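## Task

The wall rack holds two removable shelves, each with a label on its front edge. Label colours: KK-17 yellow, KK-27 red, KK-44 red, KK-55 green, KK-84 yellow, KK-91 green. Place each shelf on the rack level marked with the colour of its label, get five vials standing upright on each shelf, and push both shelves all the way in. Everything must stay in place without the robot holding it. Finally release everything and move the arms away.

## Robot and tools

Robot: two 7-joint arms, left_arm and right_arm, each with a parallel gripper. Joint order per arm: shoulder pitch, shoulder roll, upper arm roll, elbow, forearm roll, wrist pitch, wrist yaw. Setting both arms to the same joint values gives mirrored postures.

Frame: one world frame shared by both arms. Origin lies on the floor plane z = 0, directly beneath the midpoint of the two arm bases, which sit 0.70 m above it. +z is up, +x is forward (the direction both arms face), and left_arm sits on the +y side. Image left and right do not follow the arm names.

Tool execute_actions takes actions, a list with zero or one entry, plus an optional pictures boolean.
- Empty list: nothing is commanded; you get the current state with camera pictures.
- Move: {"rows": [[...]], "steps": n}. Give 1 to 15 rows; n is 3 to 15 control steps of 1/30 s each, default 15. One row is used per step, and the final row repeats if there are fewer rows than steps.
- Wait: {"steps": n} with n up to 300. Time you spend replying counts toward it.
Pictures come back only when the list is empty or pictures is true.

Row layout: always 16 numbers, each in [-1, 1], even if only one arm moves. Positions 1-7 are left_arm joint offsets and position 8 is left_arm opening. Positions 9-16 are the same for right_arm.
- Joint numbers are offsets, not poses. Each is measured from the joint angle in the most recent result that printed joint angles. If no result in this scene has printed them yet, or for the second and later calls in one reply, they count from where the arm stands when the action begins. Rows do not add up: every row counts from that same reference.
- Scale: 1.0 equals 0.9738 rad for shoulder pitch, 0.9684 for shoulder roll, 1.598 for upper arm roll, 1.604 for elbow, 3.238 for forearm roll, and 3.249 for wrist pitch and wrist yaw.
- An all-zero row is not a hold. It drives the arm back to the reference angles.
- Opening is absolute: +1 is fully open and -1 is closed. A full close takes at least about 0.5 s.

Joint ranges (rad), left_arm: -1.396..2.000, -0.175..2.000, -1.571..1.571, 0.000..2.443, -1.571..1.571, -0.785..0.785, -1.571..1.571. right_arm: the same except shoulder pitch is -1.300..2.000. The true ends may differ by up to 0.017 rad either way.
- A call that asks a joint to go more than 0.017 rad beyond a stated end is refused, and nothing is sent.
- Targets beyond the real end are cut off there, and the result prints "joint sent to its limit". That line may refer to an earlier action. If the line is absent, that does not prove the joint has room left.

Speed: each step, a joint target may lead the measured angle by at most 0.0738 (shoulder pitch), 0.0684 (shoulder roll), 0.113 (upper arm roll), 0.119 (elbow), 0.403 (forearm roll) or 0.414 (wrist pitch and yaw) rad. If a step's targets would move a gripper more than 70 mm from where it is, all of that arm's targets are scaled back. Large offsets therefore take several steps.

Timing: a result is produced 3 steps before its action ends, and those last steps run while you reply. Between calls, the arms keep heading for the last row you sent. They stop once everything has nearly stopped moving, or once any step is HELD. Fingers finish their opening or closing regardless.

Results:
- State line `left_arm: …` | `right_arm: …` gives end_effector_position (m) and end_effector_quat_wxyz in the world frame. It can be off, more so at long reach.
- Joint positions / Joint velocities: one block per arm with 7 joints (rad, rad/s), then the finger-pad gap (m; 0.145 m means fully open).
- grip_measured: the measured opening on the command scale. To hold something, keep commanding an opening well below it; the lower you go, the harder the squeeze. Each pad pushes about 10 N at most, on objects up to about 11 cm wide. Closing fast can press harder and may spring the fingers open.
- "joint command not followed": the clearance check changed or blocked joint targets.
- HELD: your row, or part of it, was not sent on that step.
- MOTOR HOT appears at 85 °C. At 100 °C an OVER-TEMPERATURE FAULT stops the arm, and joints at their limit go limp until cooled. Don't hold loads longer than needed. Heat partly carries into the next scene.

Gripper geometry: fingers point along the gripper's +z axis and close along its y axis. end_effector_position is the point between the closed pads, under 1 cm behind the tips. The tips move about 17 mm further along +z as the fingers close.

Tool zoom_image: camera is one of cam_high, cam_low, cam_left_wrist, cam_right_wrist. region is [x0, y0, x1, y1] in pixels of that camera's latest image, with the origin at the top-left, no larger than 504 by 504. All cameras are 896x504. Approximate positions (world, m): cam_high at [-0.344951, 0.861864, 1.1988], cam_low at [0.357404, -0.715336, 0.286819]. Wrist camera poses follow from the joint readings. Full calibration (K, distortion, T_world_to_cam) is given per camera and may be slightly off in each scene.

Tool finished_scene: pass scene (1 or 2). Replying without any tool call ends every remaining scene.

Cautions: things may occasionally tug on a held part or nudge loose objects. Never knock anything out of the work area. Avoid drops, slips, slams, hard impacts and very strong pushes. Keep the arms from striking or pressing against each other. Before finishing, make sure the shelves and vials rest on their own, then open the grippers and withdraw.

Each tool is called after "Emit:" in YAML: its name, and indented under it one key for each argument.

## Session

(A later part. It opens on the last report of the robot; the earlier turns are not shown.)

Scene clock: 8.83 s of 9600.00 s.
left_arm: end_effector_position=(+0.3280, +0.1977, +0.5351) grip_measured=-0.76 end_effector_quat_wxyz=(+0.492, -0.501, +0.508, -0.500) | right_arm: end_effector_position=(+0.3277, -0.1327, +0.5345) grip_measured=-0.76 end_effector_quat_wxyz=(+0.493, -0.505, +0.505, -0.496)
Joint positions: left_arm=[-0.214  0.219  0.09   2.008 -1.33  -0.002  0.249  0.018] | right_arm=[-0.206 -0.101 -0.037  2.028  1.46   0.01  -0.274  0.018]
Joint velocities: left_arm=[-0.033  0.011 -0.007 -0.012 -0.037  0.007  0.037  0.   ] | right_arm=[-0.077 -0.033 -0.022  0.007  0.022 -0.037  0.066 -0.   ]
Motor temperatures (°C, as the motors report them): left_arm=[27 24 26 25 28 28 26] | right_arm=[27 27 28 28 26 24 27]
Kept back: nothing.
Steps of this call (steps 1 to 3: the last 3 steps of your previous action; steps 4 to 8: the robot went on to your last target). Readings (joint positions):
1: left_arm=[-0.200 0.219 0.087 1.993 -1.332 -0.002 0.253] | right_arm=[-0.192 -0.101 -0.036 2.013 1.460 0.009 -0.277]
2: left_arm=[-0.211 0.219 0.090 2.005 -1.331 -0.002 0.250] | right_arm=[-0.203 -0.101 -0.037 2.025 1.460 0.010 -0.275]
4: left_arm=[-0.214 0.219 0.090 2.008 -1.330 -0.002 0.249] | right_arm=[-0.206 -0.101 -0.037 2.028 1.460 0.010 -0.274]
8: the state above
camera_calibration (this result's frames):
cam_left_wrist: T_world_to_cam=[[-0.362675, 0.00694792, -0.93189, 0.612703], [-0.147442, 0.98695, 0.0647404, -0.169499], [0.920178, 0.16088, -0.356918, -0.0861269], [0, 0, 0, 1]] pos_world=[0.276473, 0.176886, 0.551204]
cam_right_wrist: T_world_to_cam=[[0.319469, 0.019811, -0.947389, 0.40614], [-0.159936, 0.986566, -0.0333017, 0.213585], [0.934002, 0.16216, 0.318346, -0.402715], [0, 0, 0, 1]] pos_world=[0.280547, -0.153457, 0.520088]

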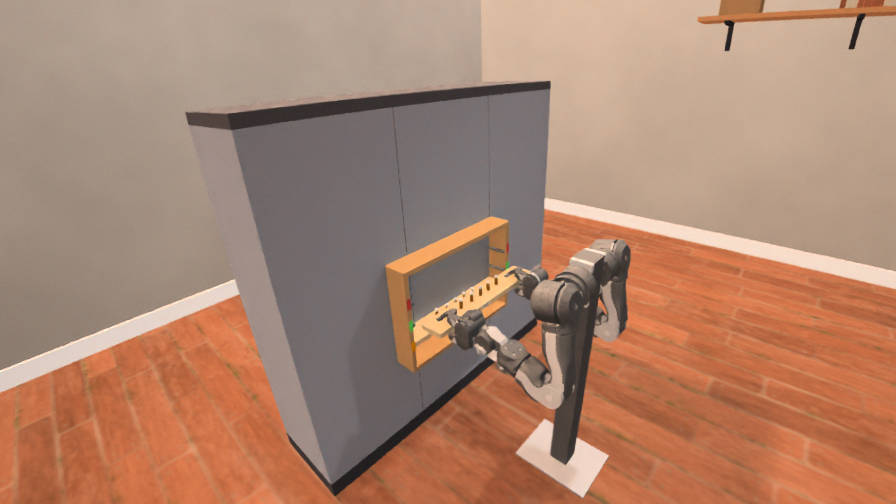

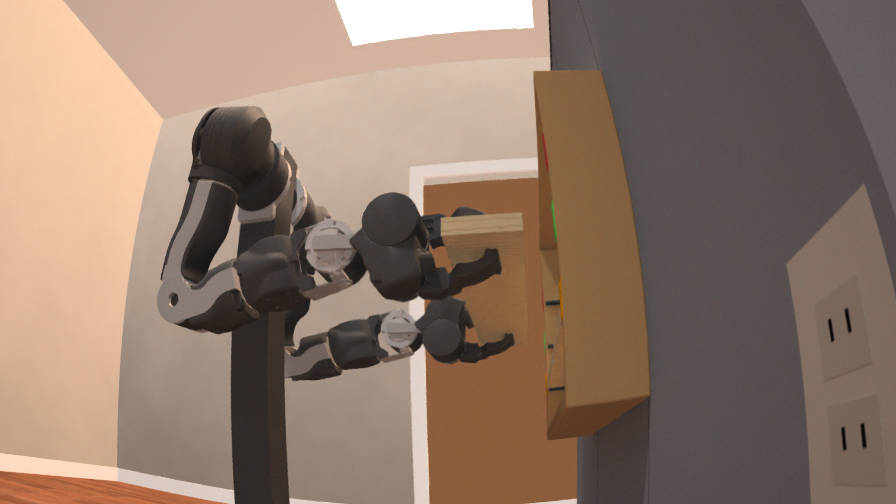

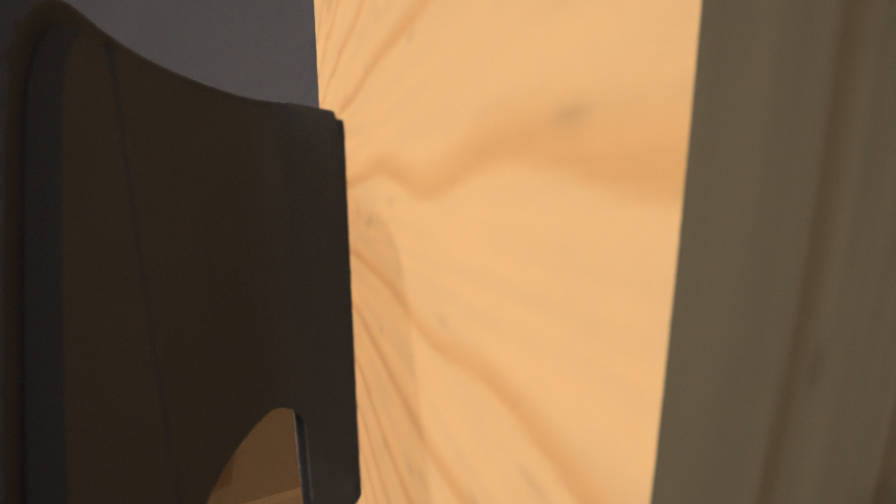

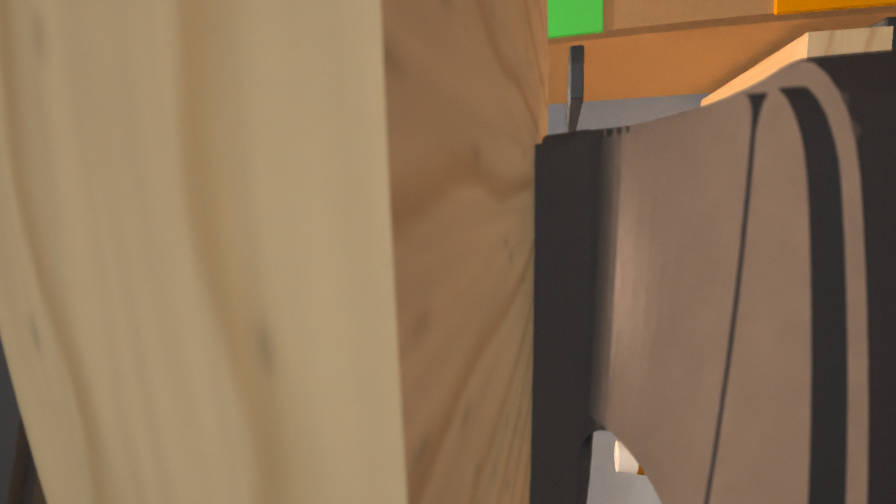

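Emit:
execute_actions:
  actions:
    - {"rows":[[0.007,0,0.002,0.005,0,0,-0.004,-1,0.007,0,0,0.005,0,-0.002,0.004,-1],[0.014,0,0.003,0.009,0,0,0,-1,0.015,0,-0.001,0.009,0,-0.002,0,-1],[0.03,0,0.006,0.016,0.001,0,0.008,-1,0.03,0,-0.002,0.016,0,-0.002,-0.008,-1],[0.048,0,0.008,0.025,0.002,0,0.018,-1,0.049,0,-0.003,0.025,-0.001,-0.002,-0.018,-1],[0.068,0,0.011,0.034,0.002,0,0.028,-1,0.07,0,-0.004,0.035,-0.001,-0.002,-0.028,-1],[0.094,0,0.015,0.046,0.003,0,0.042,-1,0.096,0,-0.006,0.047,-0.002,-0.002,-0.042,-1],[0.12,0,0.019,0.058,0.004,0,0.055,-1,0.123,0,-0.008,0.059,-0.002,-0.002,-0.055,-1],[0.145,0,0.023,0.071,0.005,0,0.069,-1,0.149,0,-0.01,0.072,-0.003,-0.002,-0.069,-1],[0.171,0,0.027,0.083,0.006,0,0.082,-1,0.176,0,-0.012,0.084,-0.003,-0.002,-0.082,-1],[0.197,0,0.031,0.095,0.007,0,0.095,-1,0.202,0,-0.014,0.096,-0.004,-0.002,-0.095,-1],[0.217,0,0.034,0.104,0.008,0,0.106,-1,0.223,0,-0.015,0.106,-0.004,-0.002,-0.106,-1],[0.235,0,0.037,0.113,0.009,0,0.116,-1,0.242,0,-0.016,0.115,-0.005,-0.002,-0.116,-1],[0.251,0,0.039,0.12,0.01,0,0.124,-1,0.257,0,-0.017,0.122,-0.005,-0.002,-0.124,-1],[0.258,0,0.041,0.124,0.01,0,0.128,-1,0.265,0,-0.018,0.126,-0.005,-0.002,-0.128,-1],[0.261,0,0.041,0.125,0.01,0,0.129,-1,0.268,0,-0.018,0.127,-0.005,-0.002,-0.129,-1]]}

Emit:
execute_actions:
  actions:
    - {"steps":9}
  pictures: true

Scene clock: 9.63 s of 9600.00 s.
left_arm: end_effector_position=(+0.3393, +0.1984, +0.6210) grip_measured=-0.76 end_effector_quat_wxyz=(+0.511, -0.482, +0.490, -0.516) | right_arm: end_effector_position=(+0.3392, -0.1320, +0.6204) grip_measured=-0.76 end_effector_quat_wxyz=(+0.511, -0.488, +0.487, -0.513)
Joint positions: left_arm=[ 0.014  0.218  0.144  2.182 -1.304 -0.003  0.586  0.018] | right_arm=[ 0.027 -0.101 -0.063  2.205  1.449  0.01  -0.613  0.018]
Joint velocities: left_arm=[ 0.429 -0.011  0.105  0.359  0.095  0.037  0.711 -0.   ] | right_arm=[ 0.495  0.033 -0.046  0.354 -0.037 -0.022 -0.711  0.   ]
Motor temperatures (°C, as the motors report them): left_arm=[27 24 26 25 28 28 26] | right_arm=[27 27 28 28 26 24 27]
Steps of this call (steps 1 to 12: the robot went on to your last target; steps 13 to 24: the first 12 steps of this action). Readings (joint positions):
13: left_arm=[-0.213 0.219 0.090 2.008 -1.330 -0.002 0.249] | right_arm=[-0.205 -0.101 -0.037 2.028 1.460 0.010 -0.274]
14: left_arm=[-0.209 0.219 0.090 2.009 -1.331 -0.002 0.254] | right_arm=[-0.202 -0.101 -0.038 2.030 1.460 0.010 -0.279]
16: left_arm=[-0.179 0.219 0.096 2.029 -1.328 -0.002 0.296] | right_arm=[-0.171 -0.101 -0.041 2.050 1.459 0.010 -0.321]
20: left_arm=[-0.073 0.218 0.122 2.114 -1.318 -0.002 0.428] | right_arm=[-0.062 -0.101 -0.053 2.135 1.454 0.010 -0.455]
24: the state above

Scene clock: 9.93 s of 9600.00 s.
left_arm: end_effector_position=(+0.3383, +0.1982, +0.6237) grip_measured=-0.76 end_effector_quat_wxyz=(+0.501, -0.492, +0.500, -0.507) | right_arm: end_effector_position=(+0.3382, -0.1320, +0.6230) grip_measured=-0.76 end_effector_quat_wxyz=(+0.502, -0.497, +0.496, -0.504)
Joint positions: left_arm=[ 0.039  0.218  0.152  2.207 -1.299 -0.003  0.674  0.018] | right_arm=[ 0.053 -0.101 -0.067  2.229  1.447  0.01  -0.702  0.018]
Joint velocities: left_arm=[ 0.011 -0.011 -0.007  0.002  0.022 -0.022 -0.022 -0.   ] | right_arm=[ 0.011 -0.055 -0.017 -0.007 -0.007 -0.007  0.007 -0.   ]
Motor temperatures (°C, as the motors report them): left_arm=[27 24 26 25 28 28 26] | right_arm=[27 27 28 28 26 24 27]
Kept back: nothing.
Steps of this call (steps 1 to 3: the last 3 steps of your previous action; steps 4 to 9: the robot went on to your last target). Readings (joint positions):
1: left_arm=[0.028 0.218 0.148 2.195 -1.301 -0.003 0.617] | right_arm=[0.041 -0.101 -0.065 2.218 1.448 0.010 -0.645]
2: left_arm=[0.038 0.218 0.151 2.203 -1.300 -0.003 0.639] | right_arm=[0.051 -0.101 -0.066 2.226 1.447 0.010 -0.667]
4: left_arm=[0.040 0.218 0.152 2.207 -1.299 -0.003 0.662] | right_arm=[0.054 -0.101 -0.067 2.229 1.447 0.010 -0.689]
8: left_arm=[0.039 0.218 0.152 2.207 -1.299 -0.003 0.673] | right_arm=[0.053 -0.101 -0.067 2.229 1.447 0.010 -0.701]
9: the state above
camera_calibration (this result's frames):
cam_left_wrist: T_world_to_cam=[[-0.331109, 0.00921014, -0.943547, 0.695134], [-0.150564, 0.986625, 0.0624664, -0.171752], [0.931503, 0.162747, -0.325294, -0.0879925], [0, 0, 0, 1]] pos_world=[0.286271, 0.177373, 0.637997]
cam_right_wrist: T_world_to_cam=[[0.350742, 0.0200085, -0.936258, 0.469176], [-0.160248, 0.986308, -0.0389541, 0.221052], [0.92266, 0.163696, 0.349146, -0.455952], [0, 0, 0, 1]] pos_world=[0.291552, -0.152775, 0.607074]

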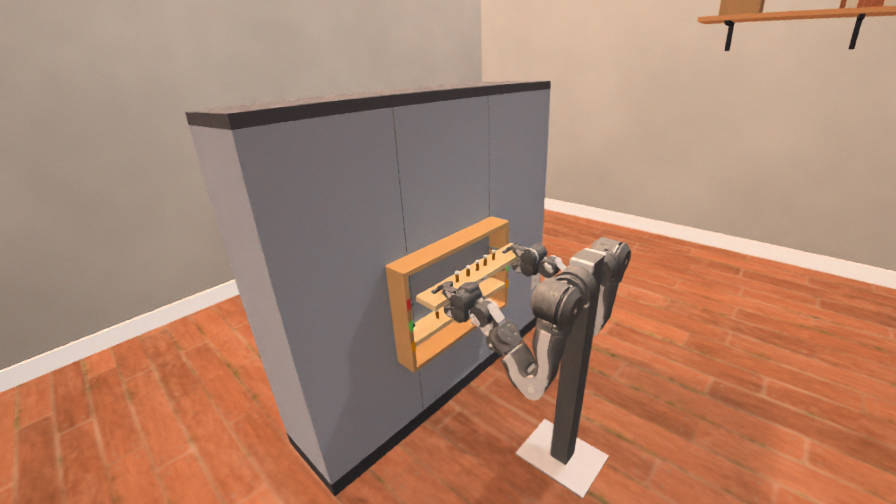

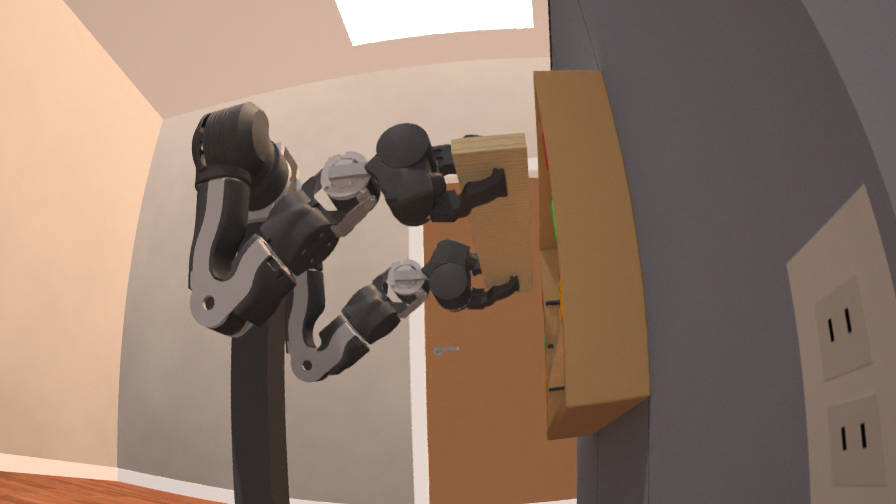

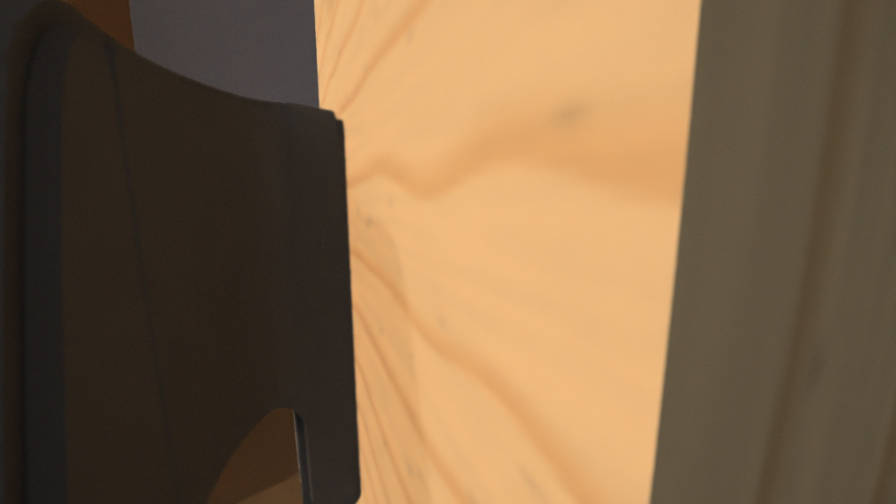

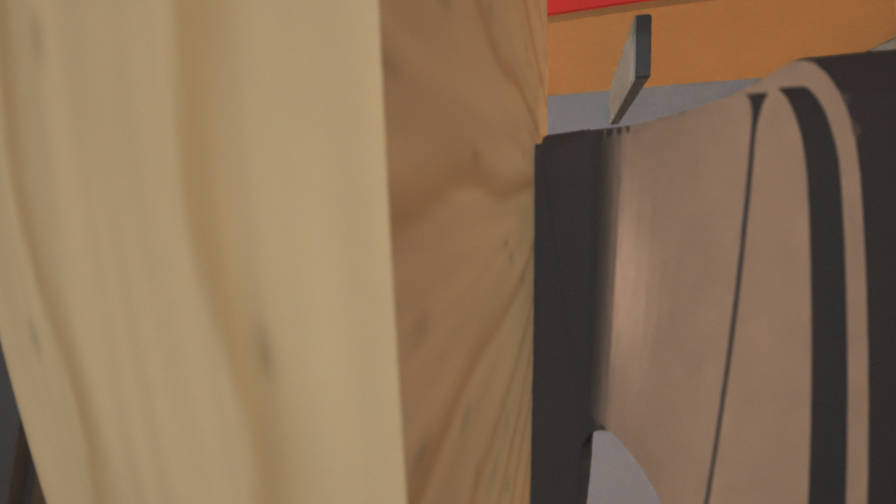

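Emit:
execute_actions:
  actions:
    - {"rows":[[0.004,0,-0.001,-0.002,0,0,-0.002,-1,0.004,0,0,-0.002,0,0,0.003,-1],[0.013,0,-0.003,-0.01,0,0,-0.003,-1,0.013,0,0.001,-0.01,0,0,0.004,-1],[0.028,0,-0.006,-0.022,-0.001,0,-0.005,-1,0.027,0,0.002,-0.022,0,0,0.006,-1],[0.046,0,-0.01,-0.038,-0.002,0,-0.007,-1,0.045,0,0.004,-0.038,0.001,0,0.008,-1],[0.068,0,-0.014,-0.056,-0.003,0,-0.01,-1,0.066,0,0.006,-0.056,0.001,0,0.011,-1],[0.092,0,-0.02,-0.076,-0.004,0,-0.013,-1,0.089,0,0.008,-0.076,0.002,0,0.014,-1],[0.116,0,-0.025,-0.096,-0.006,0,-0.016,-1,0.112,0,0.011,-0.096,0.003,0,0.017,-1],[0.138,0,-0.03,-0.114,-0.007,0,-0.018,-1,0.134,0,0.013,-0.115,0.003,0,0.02,-1],[0.156,0,-0.035,-0.129,-0.008,0,-0.021,-1,0.151,0,0.015,-0.13,0.004,0,0.022,-1],[0.171,0,-0.038,-0.141,-0.009,0,-0.022,-1,0.166,0,0.017,-0.142,0.004,0,0.024,-1],[0.18,0,-0.04,-0.149,-0.01,0,-0.024,-1,0.174,0,0.018,-0.15,0.004,0,0.025,-1],[0.184,0,-0.041,-0.152,-0.01,0,-0.024,-1,0.178,0,0.018,-0.153,0.004,0,0.026,-1]]}
  pictures: true

Scene clock: 10.70 s of 9600.00 s.
left_arm: end_effector_position=(+0.3855, +0.2004, +0.6113) grip_measured=-0.76 end_effector_quat_wxyz=(+0.496, -0.500, +0.504, -0.501) | right_arm: end_effector_position=(+0.3854, -0.1304, +0.6119) grip_measured=-0.76 end_effector_quat_wxyz=(+0.497, -0.504, +0.498, -0.500)
Joint positions: left_arm=[ 0.213  0.218  0.088  1.961 -1.329 -0.003  0.62   0.018] | right_arm=[ 0.222 -0.101 -0.04   1.983  1.456  0.012 -0.641  0.018]
Joint velocities: left_arm=[ 0.033  0.077 -0.017 -0.061 -0.051 -0.037 -0.11   0.   ] | right_arm=[ 0.011 -0.011 -0.007 -0.076 -0.007 -0.051  0.066 -0.   ]
Motor temperatures (°C, as the motors report them): left_arm=[27 24 26 25 28 28 26] | right_arm=[27 27 28 28 26 24 27]
Steps of this call (steps 1 to 11: the robot went on to your last target; steps 12 to 23: the first 12 steps of this action). Readings (joint positions):
12: left_arm=[0.039 0.218 0.152 2.206 -1.299 -0.003 0.674] | right_arm=[0.053 -0.101 -0.067 2.228 1.447 0.012 -0.702]
13: left_arm=[0.044 0.218 0.150 2.197 -1.299 -0.003 0.674] | right_arm=[0.057 -0.101 -0.067 2.219 1.446 0.012 -0.702]
15: left_arm=[0.077 0.218 0.138 2.149 -1.304 -0.003 0.672] | right_arm=[0.090 -0.101 -0.063 2.172 1.446 0.012 -0.697]
19: left_arm=[0.169 0.218 0.106 2.025 -1.319 -0.003 0.644] | right_arm=[0.179 -0.101 -0.049 2.047 1.452 0.012 -0.666]
23: the state above
camera_calibration (this result's frames):
cam_left_wrist: T_world_to_cam=[[-0.353109, 0.00387522, -0.935574, 0.703691], [-0.153807, 0.986145, 0.0621352, -0.164414], [0.922853, 0.165838, -0.347621, -0.119988], [0, 0, 0, 1]] pos_world=[0.333923, 0.179307, 0.626861]
cam_right_wrist: T_world_to_cam=[[0.333515, 0.0153796, -0.942619, 0.452075], [-0.164272, 0.985519, -0.0420426, 0.229995], [0.928322, 0.168868, 0.331211, -0.486399], [0, 0, 0, 1]] pos_world=[0.338543, -0.15148, 0.596905]

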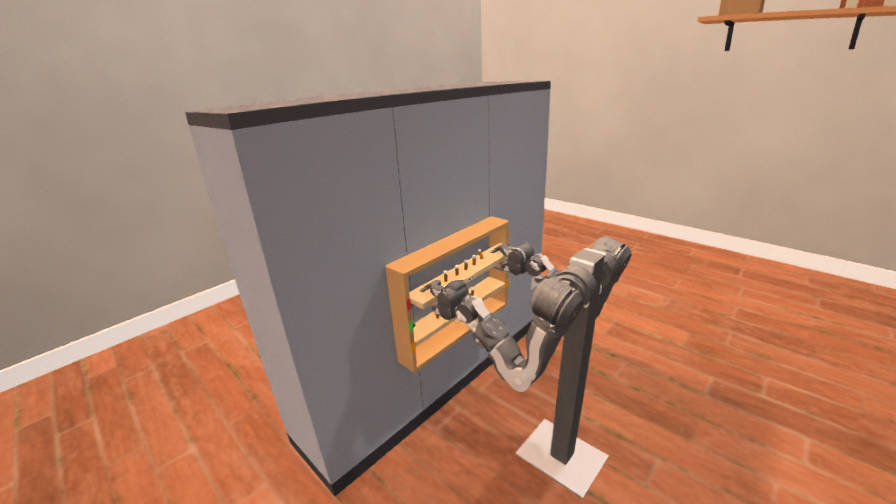

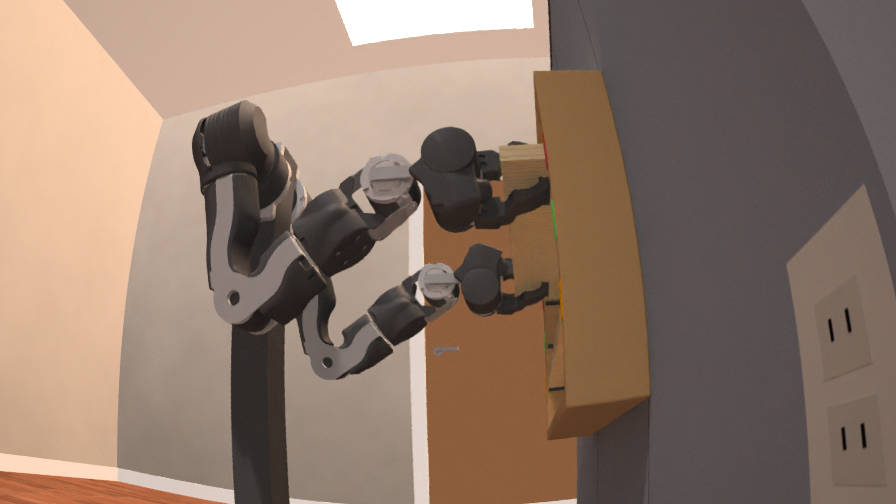

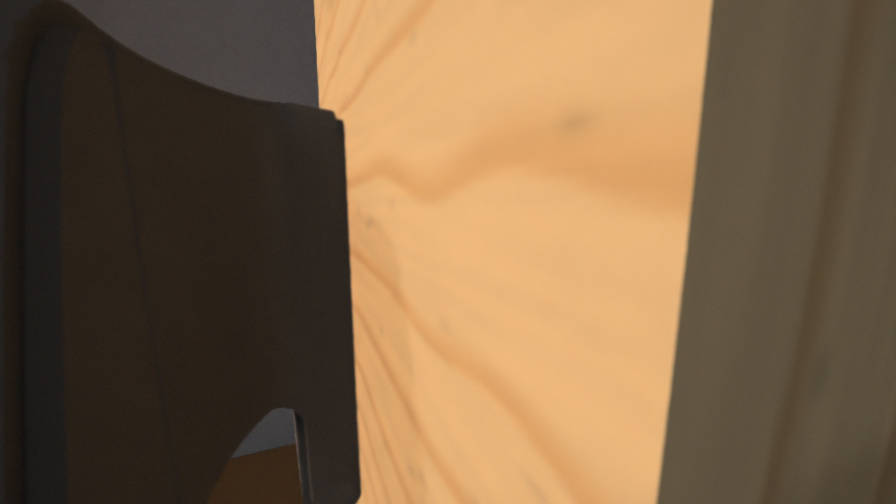

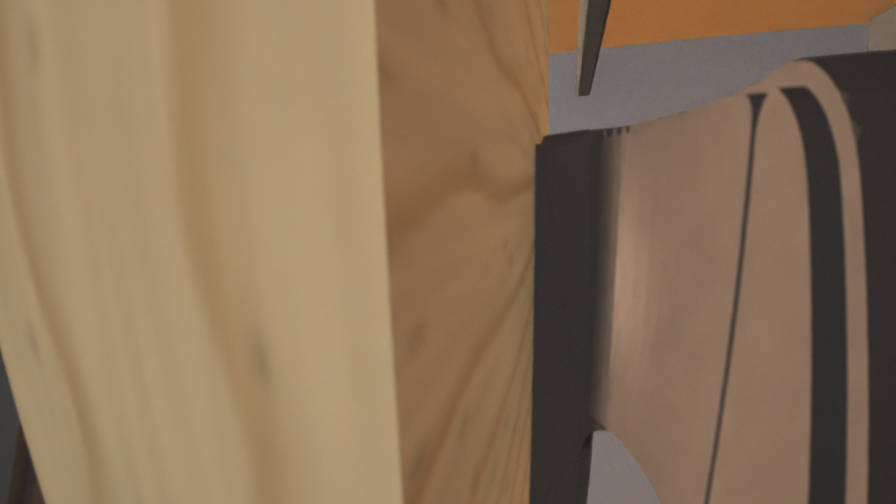

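Emit:
execute_actions:
  actions:
    - {"rows":[[0.008,0,-0.001,-0.002,0,0,-0.007,-1,0.007,0,0.001,-0.002,0,0,0.007,-1],[0.016,0,-0.003,-0.01,0,0,-0.009,-1,0.015,0,0.002,-0.01,0,0,0.009,-1],[0.03,0,-0.006,-0.022,-0.001,0,-0.011,-1,0.028,0,0.003,-0.023,0.001,0,0.011,-1],[0.046,0,-0.009,-0.038,-0.002,0,-0.013,-1,0.044,0,0.004,-0.039,0.001,0,0.014,-1],[0.066,0,-0.013,-0.057,-0.002,0,-0.017,-1,0.064,0,0.006,-0.058,0.002,-0.001,0.017,-1],[0.088,0,-0.018,-0.077,-0.003,0,-0.02,-1,0.085,0,0.008,-0.078,0.002,-0.001,0.02,-1],[0.11,0,-0.023,-0.097,-0.004,0,-0.023,-1,0.105,0,0.01,-0.099,0.003,-0.001,0.024,-1],[0.13,0,-0.027,-0.116,-0.005,0,-0.026,-1,0.125,0,0.011,-0.118,0.003,-0.002,0.027,-1],[0.146,0,-0.031,-0.132,-0.005,0,-0.029,-1,0.141,0,0.013,-0.133,0.004,-0.002,0.03,-1],[0.159,0,-0.033,-0.144,-0.006,0,-0.031,-1,0.154,0,0.014,-0.146,0.004,-0.002,0.032,-1],[0.168,0,-0.035,-0.152,-0.006,0,-0.033,-1,0.162,0,0.015,-0.154,0.004,-0.002,0.034,-1],[0.171,0,-0.036,-0.155,-0.006,0,-0.033,-1,0.165,0,0.015,-0.157,0.004,-0.002,0.034,-1]]}

Emit:
execute_actions:
  actions:
    - {"rows":[[0,0,0,0,0,0,0,-0.85,0,0,0,0,0,0,0,-0.85],[0,0,0,0,0,0,0,-0.78,0,0,0,0,0,0,0,-0.78],[0,0,0,0,0,0,0,-0.74,0,0,0,0,0,0,0,-0.74],[0,0,0,0,0,0,0,-0.71,0,0,0,0,0,0,0,-0.71],[0,0,0,0,0,0,0,-0.67,0,0,0,0,0,0,0,-0.67],[0,0,0,0,0,0,0,-0.62,0,0,0,0,0,0,0,-0.62],[0,0,0,0,0,0,0,-0.55,0,0,0,0,0,0,0,-0.55],[0,0,0,0,0,0,0,-0.45,0,0,0,0,0,0,0,-0.45]],"steps":14}
  pictures: true

Scene clock: 11.47 s of 9600.00 s.
left_arm: end_effector_position=(+0.4294, +0.2021, +0.6055) grip_measured=-0.76 end_effector_quat_wxyz=(+0.497, -0.501, +0.502, -0.500) | right_arm: end_effector_position=(+0.4296, -0.1293, +0.6062) grip_measured=-0.76 end_effector_quat_wxyz=(+0.498, -0.503, +0.498, -0.501)
Joint positions: left_arm=[ 0.377  0.219  0.033  1.714 -1.346 -0.004  0.529  0.018] | right_arm=[ 0.381 -0.101 -0.017  1.733  1.464  0.006 -0.547  0.018]
Joint velocities: left_arm=[-0.055  0.033 -0.007 -0.081 -0.037 -0.007 -0.11  -0.   ] | right_arm=[ 0.011 -0.033  0.012 -0.071 -0.051 -0.051  0.066  0.   ]
Motor temperatures (°C, as the motors report them): left_arm=[27 24 26 25 28 28 26] | right_arm=[27 27 28 28 26 24 27]
Steps of this call (steps 1 to 3: the last 3 steps of your previous action; steps 4 to 11: the robot went on to your last target; steps 12 to 23: the first 12 steps of this action). Readings (joint positions):
12: left_arm=[0.214 0.218 0.087 1.960 -1.330 -0.003 0.614] | right_arm=[0.223 -0.101 -0.040 1.981 1.456 0.012 -0.636]
13: left_arm=[0.220 0.218 0.085 1.950 -1.330 -0.003 0.612] | right_arm=[0.228 -0.101 -0.039 1.972 1.456 0.012 -0.633]
15: left_arm=[0.251 0.218 0.075 1.904 -1.333 -0.003 0.603] | right_arm=[0.259 -0.101 -0.034 1.924 1.456 0.011 -0.622]
19: left_arm=[0.336 0.219 0.046 1.779 -1.343 -0.004 0.563] | right_arm=[0.341 -0.101 -0.023 1.798 1.461 0.007 -0.580]
23: the state above

Scene clock: 11.93 s of 9600.00 s.
left_arm: end_effector_position=(+0.4294, +0.2022, +0.6056) grip_measured=-0.45 end_effector_quat_wxyz=(+0.498, -0.500, +0.502, -0.500) | right_arm: end_effector_position=(+0.4296, -0.1295, +0.6065) grip_measured=-0.45 end_effector_quat_wxyz=(+0.498, -0.503, +0.498, -0.501)
Joint positions: left_arm=[ 0.377  0.219  0.033  1.714 -1.347 -0.004  0.528  0.042] | right_arm=[ 0.381 -0.101 -0.017  1.733  1.463  0.006 -0.545  0.042]
Joint velocities: left_arm=[ 0.011 -0.077 -0.017 -0.007  0.022 -0.007  0.022  0.   ] | right_arm=[-0.011 -0.099  0.012  0.002 -0.081  0.022 -0.022 -0.   ]
Motor temperatures (°C, as the motors report them): left_arm=[27 24 26 25 28 28 26] | right_arm=[27 27 28 28 26 24 27]
Steps of this call (steps 1 to 3: the last 3 steps of your previous action; steps 4 to 14: the first 11 steps of this action, its rows measured from where the robot was after step 3). Readings (joint positions):
3: left_arm=[0.377 0.219 0.033 1.714 -1.347 -0.004 0.527] | right_arm=[0.381 -0.101 -0.017 1.733 1.464 0.006 -0.545]
4: left_arm=[0.377 0.219 0.033 1.714 -1.347 -0.004 0.528] | right_arm=[0.381 -0.101 -0.017 1.733 1.463 0.006 -0.545]
5: left_arm=[0.377 0.219 0.033 1.714 -1.347 -0.004 0.528] | right_arm=[0.381 -0.101 -0.017 1.733 1.463 0.006 -0.545]
7: left_arm=[0.377 0.219 0.033 1.714 -1.347 -0.004 0.528] | right_arm=[0.381 -0.101 -0.017 1.733 1.463 0.006 -0.545]
11: left_arm=[0.377 0.219 0.033 1.714 -1.347 -0.004 0.528] | right_arm=[0.381 -0.101 -0.017 1.733 1.463 0.006 -0.545]
14: the state above
camera_calibration (this result's frames):
cam_left_wrist: T_world_to_cam=[[-0.350805, 0.00244516, -0.936445, 0.713754], [-0.159163, 0.985291, 0.0621975, -0.156681], [0.922823, 0.170867, -0.345256, -0.165283], [0, 0, 0, 1]] pos_world=[0.377978, 0.180872, 0.621072]
cam_right_wrist: T_world_to_cam=[[0.33771, 0.0166472, -0.941103, 0.429676], [-0.164054, 0.985581, -0.041436, 0.23566], [0.926843, 0.168385, 0.335571, -0.527906], [0, 0, 0, 1]] pos_world=[0.382842, -0.150524, 0.591285]

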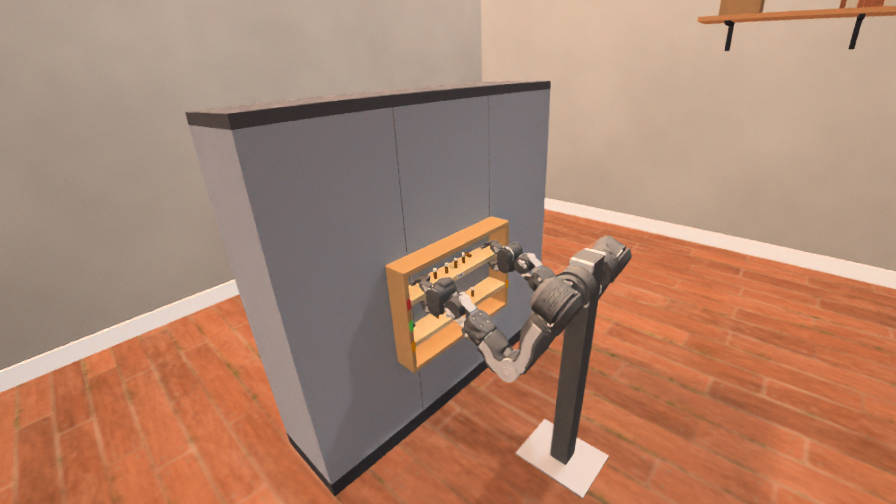

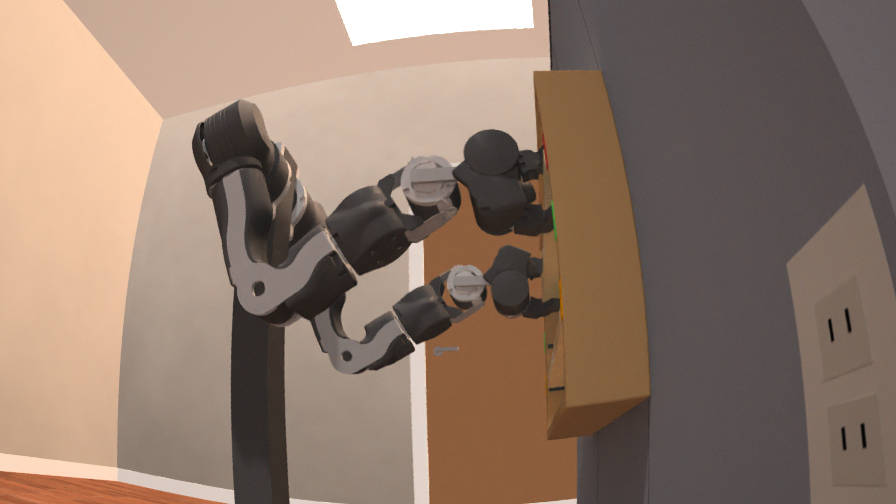

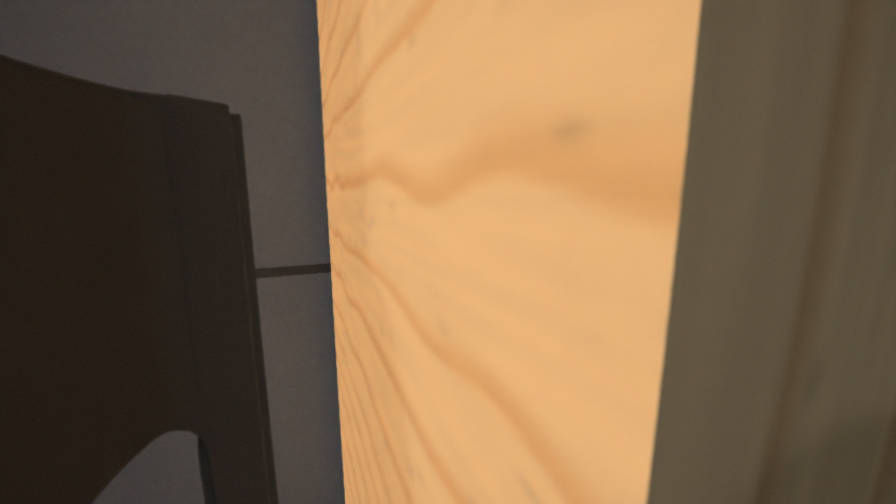

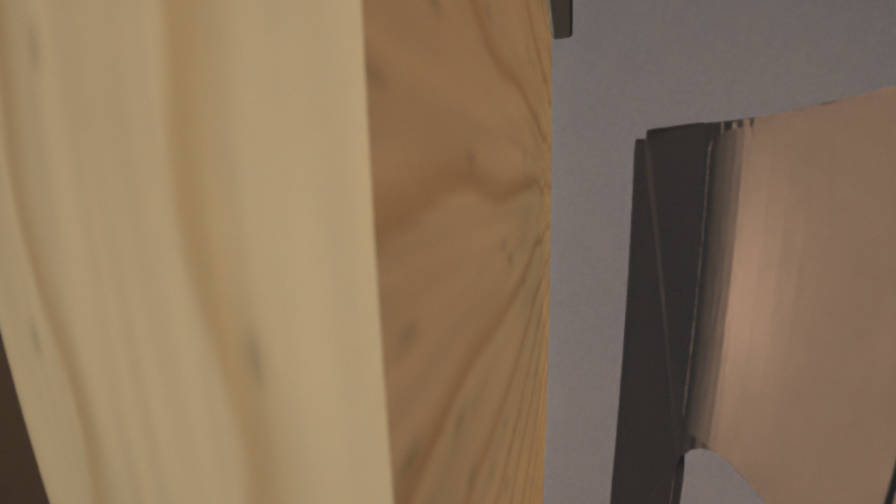

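Emit:
zoom_image:
  camera: "cam_high"
  region: [400,220,520,320]

Region (400, 220, 520, 320) of cam_high's 896x504 image, scaled by 4.200, with more detail than that image has.

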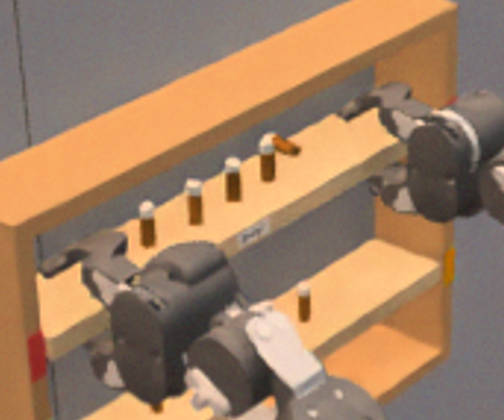

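Emit:
execute_actions:
  actions:
    - {"rows":[[-0.03,0,0.006,0.025,0,0,0.004,-0.45,-0.03,0,-0.002,0.025,0,0,-0.004,-0.45],[-0.07,0,0.015,0.061,0.002,0,0.009,-0.45,-0.07,0,-0.006,0.061,0,0,-0.009,-0.45],[-0.11,0,0.022,0.095,0.003,0,0.014,-0.45,-0.11,0,-0.009,0.095,-0.001,0,-0.014,-0.45],[-0.15,0,0.03,0.13,0.005,0,0.02,-0.45,-0.15,0,-0.012,0.13,-0.002,0,-0.02,-0.45],[-0.19,0,0.04,0.163,0.007,0,0.025,-0.45,-0.19,0,-0.016,0.163,-0.003,0,-0.025,-0.45],[-0.23,0,0.048,0.196,0.009,0,0.03,-0.45,-0.23,0,-0.02,0.196,-0.003,0,-0.03,-0.45],[-0.27,0,0.056,0.23,0.011,0,0.034,-0.45,-0.27,0,-0.023,0.23,-0.004,0,-0.034,-0.45],[-0.31,0,0.066,0.265,0.013,0,0.04,-0.45,-0.31,0,-0.027,0.27,-0.004,0,-0.04,-0.45],[-0.34,0,0.075,0.3,0.015,0,0.046,-0.45,-0.33,0,-0.03,0.31,-0.005,0.03,-0.04,-0.3],[-0.34,0,0.075,0.3,0.015,0,0.046,-0.45,-0.3,0,-0.03,0.33,-0.005,0.08,-0.07,0.2],[-0.34,0,0.075,0.3,0.015,0,0.046,-0.45,-0.24,0,-0.03,0.35,-0.005,0.12,-0.1,0.5]]}

Emit:
execute_actions:
  actions:
    - {"steps":10}
  pictures: true

Scene clock: 12.73 s of 9600.00 s.
left_arm: end_effector_position=(+0.3403, +0.1996, +0.6259) grip_measured=-0.45 end_effector_quat_wxyz=(+0.505, -0.490, +0.496, -0.509) | right_arm: end_effector_position=(+0.3305, -0.1007, +0.6634) grip_measured=+0.12 end_effector_quat_wxyz=(-0.508, +0.577, -0.364, +0.526)
Joint positions: left_arm=[ 0.05   0.218  0.154  2.198 -1.3   -0.004  0.666  0.042] | right_arm=[ 0.175 -0.101 -0.066  2.3    1.448  0.322 -0.812  0.085]
Joint velocities: left_arm=[-0.055 -0.011  0.012 -0.076  0.037 -0.007  0.081 -0.   ] | right_arm=[ 0.692 -0.099 -0.061  0.305  0.095  1.385 -0.535  0.324]
Motor temperatures (°C, as the motors report them): left_arm=[27 24 26 25 28 28 26] | right_arm=[27 27 28 28 26 24 27]
Steps of this call (steps 1 to 3: the last 3 steps of your previous action; steps 4 to 12: the robot went on to your last target; steps 13 to 24: the first 12 steps of this action). Readings (joint positions):
13: left_arm=[0.360 0.219 0.038 1.737 -1.347 -0.004 0.531] | right_arm=[0.366 -0.101 -0.018 1.756 1.463 0.006 -0.549]
14: left_arm=[0.317 0.218 0.052 1.797 -1.344 -0.004 0.540] | right_arm=[0.324 -0.101 -0.023 1.816 1.463 0.006 -0.558]
16: left_arm=[0.228 0.219 0.078 1.914 -1.337 -0.004 0.568] | right_arm=[0.233 -0.101 -0.034 1.935 1.460 0.006 -0.584]
20: left_arm=[0.075 0.218 0.134 2.130 -1.314 -0.004 0.632] | right_arm=[0.080 -0.100 -0.058 2.153 1.453 0.006 -0.650]
24: the state above

Scene clock: 13.07 s of 9600.00 s.
left_arm: end_effector_position=(+0.3401, +0.1996, +0.6235) grip_measured=-0.45 end_effector_quat_wxyz=(+0.502, -0.493, +0.499, -0.506) | right_arm: end_effector_position=(+0.3296, -0.0951, +0.6424) grip_measured=+0.50 end_effector_quat_wxyz=(-0.481, +0.621, -0.358, +0.505)
Joint positions: left_arm=[ 0.046  0.218  0.154  2.197 -1.299 -0.004  0.672  0.042] | right_arm=[ 0.149 -0.101 -0.066  2.293  1.448  0.393 -0.864  0.112]
Joint velocities: left_arm=[-0.033  0.011  0.007 -0.017 -0.037 -0.007  0.095  0.   ] | right_arm=[-0.099  0.033  0.002 -0.002 -0.037 -0.007 -0.007  0.   ]
Motor temperatures (°C, as the motors report them): left_arm=[27 24 26 25 28 28 26] | right_arm=[27 27 28 28 26 24 27]
Kept back: nothing.
Steps of this call (steps 1 to 3: the last 3 steps of your previous action; steps 4 to 10: the robot went on to your last target). Readings (joint positions):
1: left_arm=[0.047 0.218 0.154 2.197 -1.300 -0.004 0.669] | right_arm=[0.172 -0.103 -0.066 2.306 1.449 0.356 -0.826]
2: left_arm=[0.046 0.218 0.154 2.197 -1.300 -0.004 0.671] | right_arm=[0.149 -0.102 -0.066 2.301 1.449 0.374 -0.842]
4: left_arm=[0.046 0.218 0.154 2.197 -1.300 -0.004 0.672] | right_arm=[0.142 -0.101 -0.066 2.290 1.448 0.389 -0.864]
8: left_arm=[0.046 0.218 0.154 2.197 -1.299 -0.004 0.672] | right_arm=[0.149 -0.101 -0.066 2.293 1.448 0.393 -0.864]
10: the state above
camera_calibration (this result's frames):
cam_left_wrist: T_world_to_cam=[[-0.330847, 0.00748912, -0.943655, 0.69585], [-0.153973, 0.98614, 0.0618096, -0.171161], [0.931038, 0.165747, -0.325109, -0.090553], [0, 0, 0, 1]] pos_world=[0.288174, 0.178586, 0.637782]
cam_right_wrist: T_world_to_cam=[[0.363514, -0.162506, -0.917305, 0.455884], [-0.38563, 0.870094, -0.306962, 0.419511], [0.848025, 0.465325, 0.253624, -0.346157], [0, 0, 0, 1]] pos_world=[0.289606, -0.129855, 0.634753]

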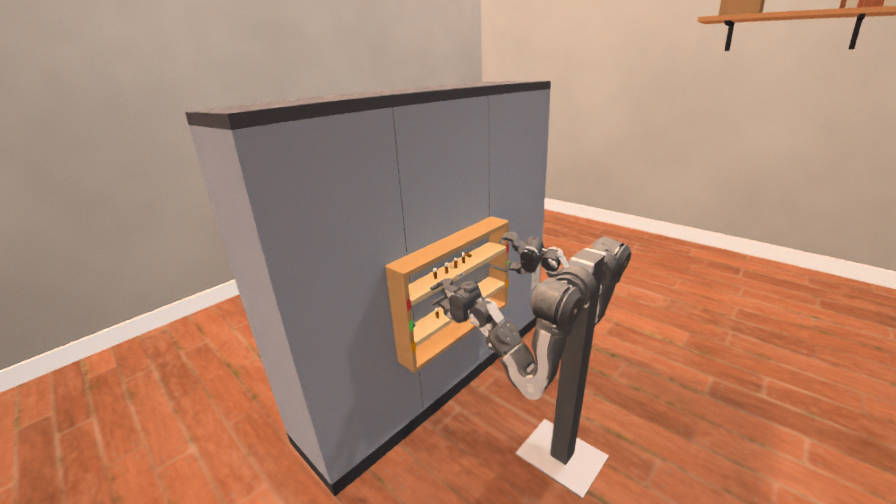

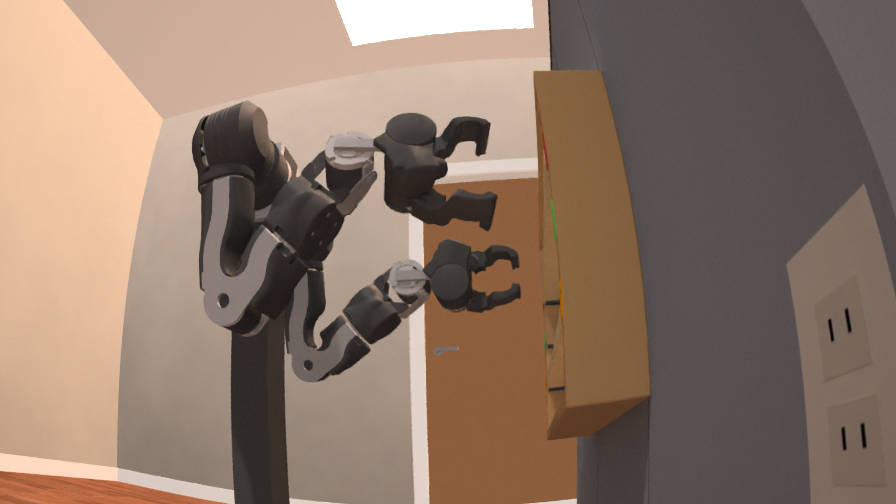

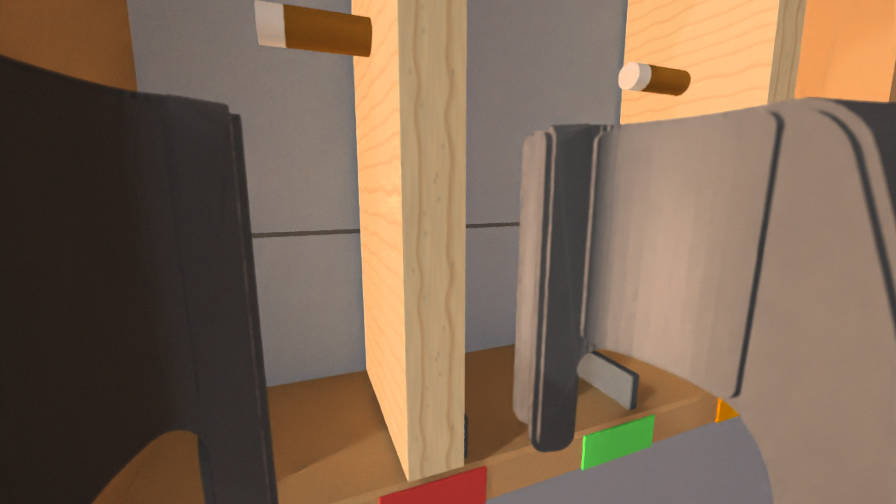

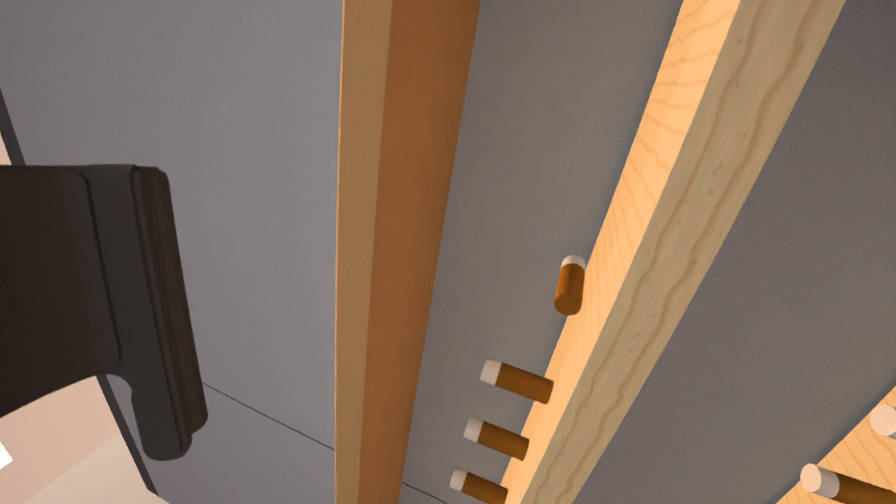

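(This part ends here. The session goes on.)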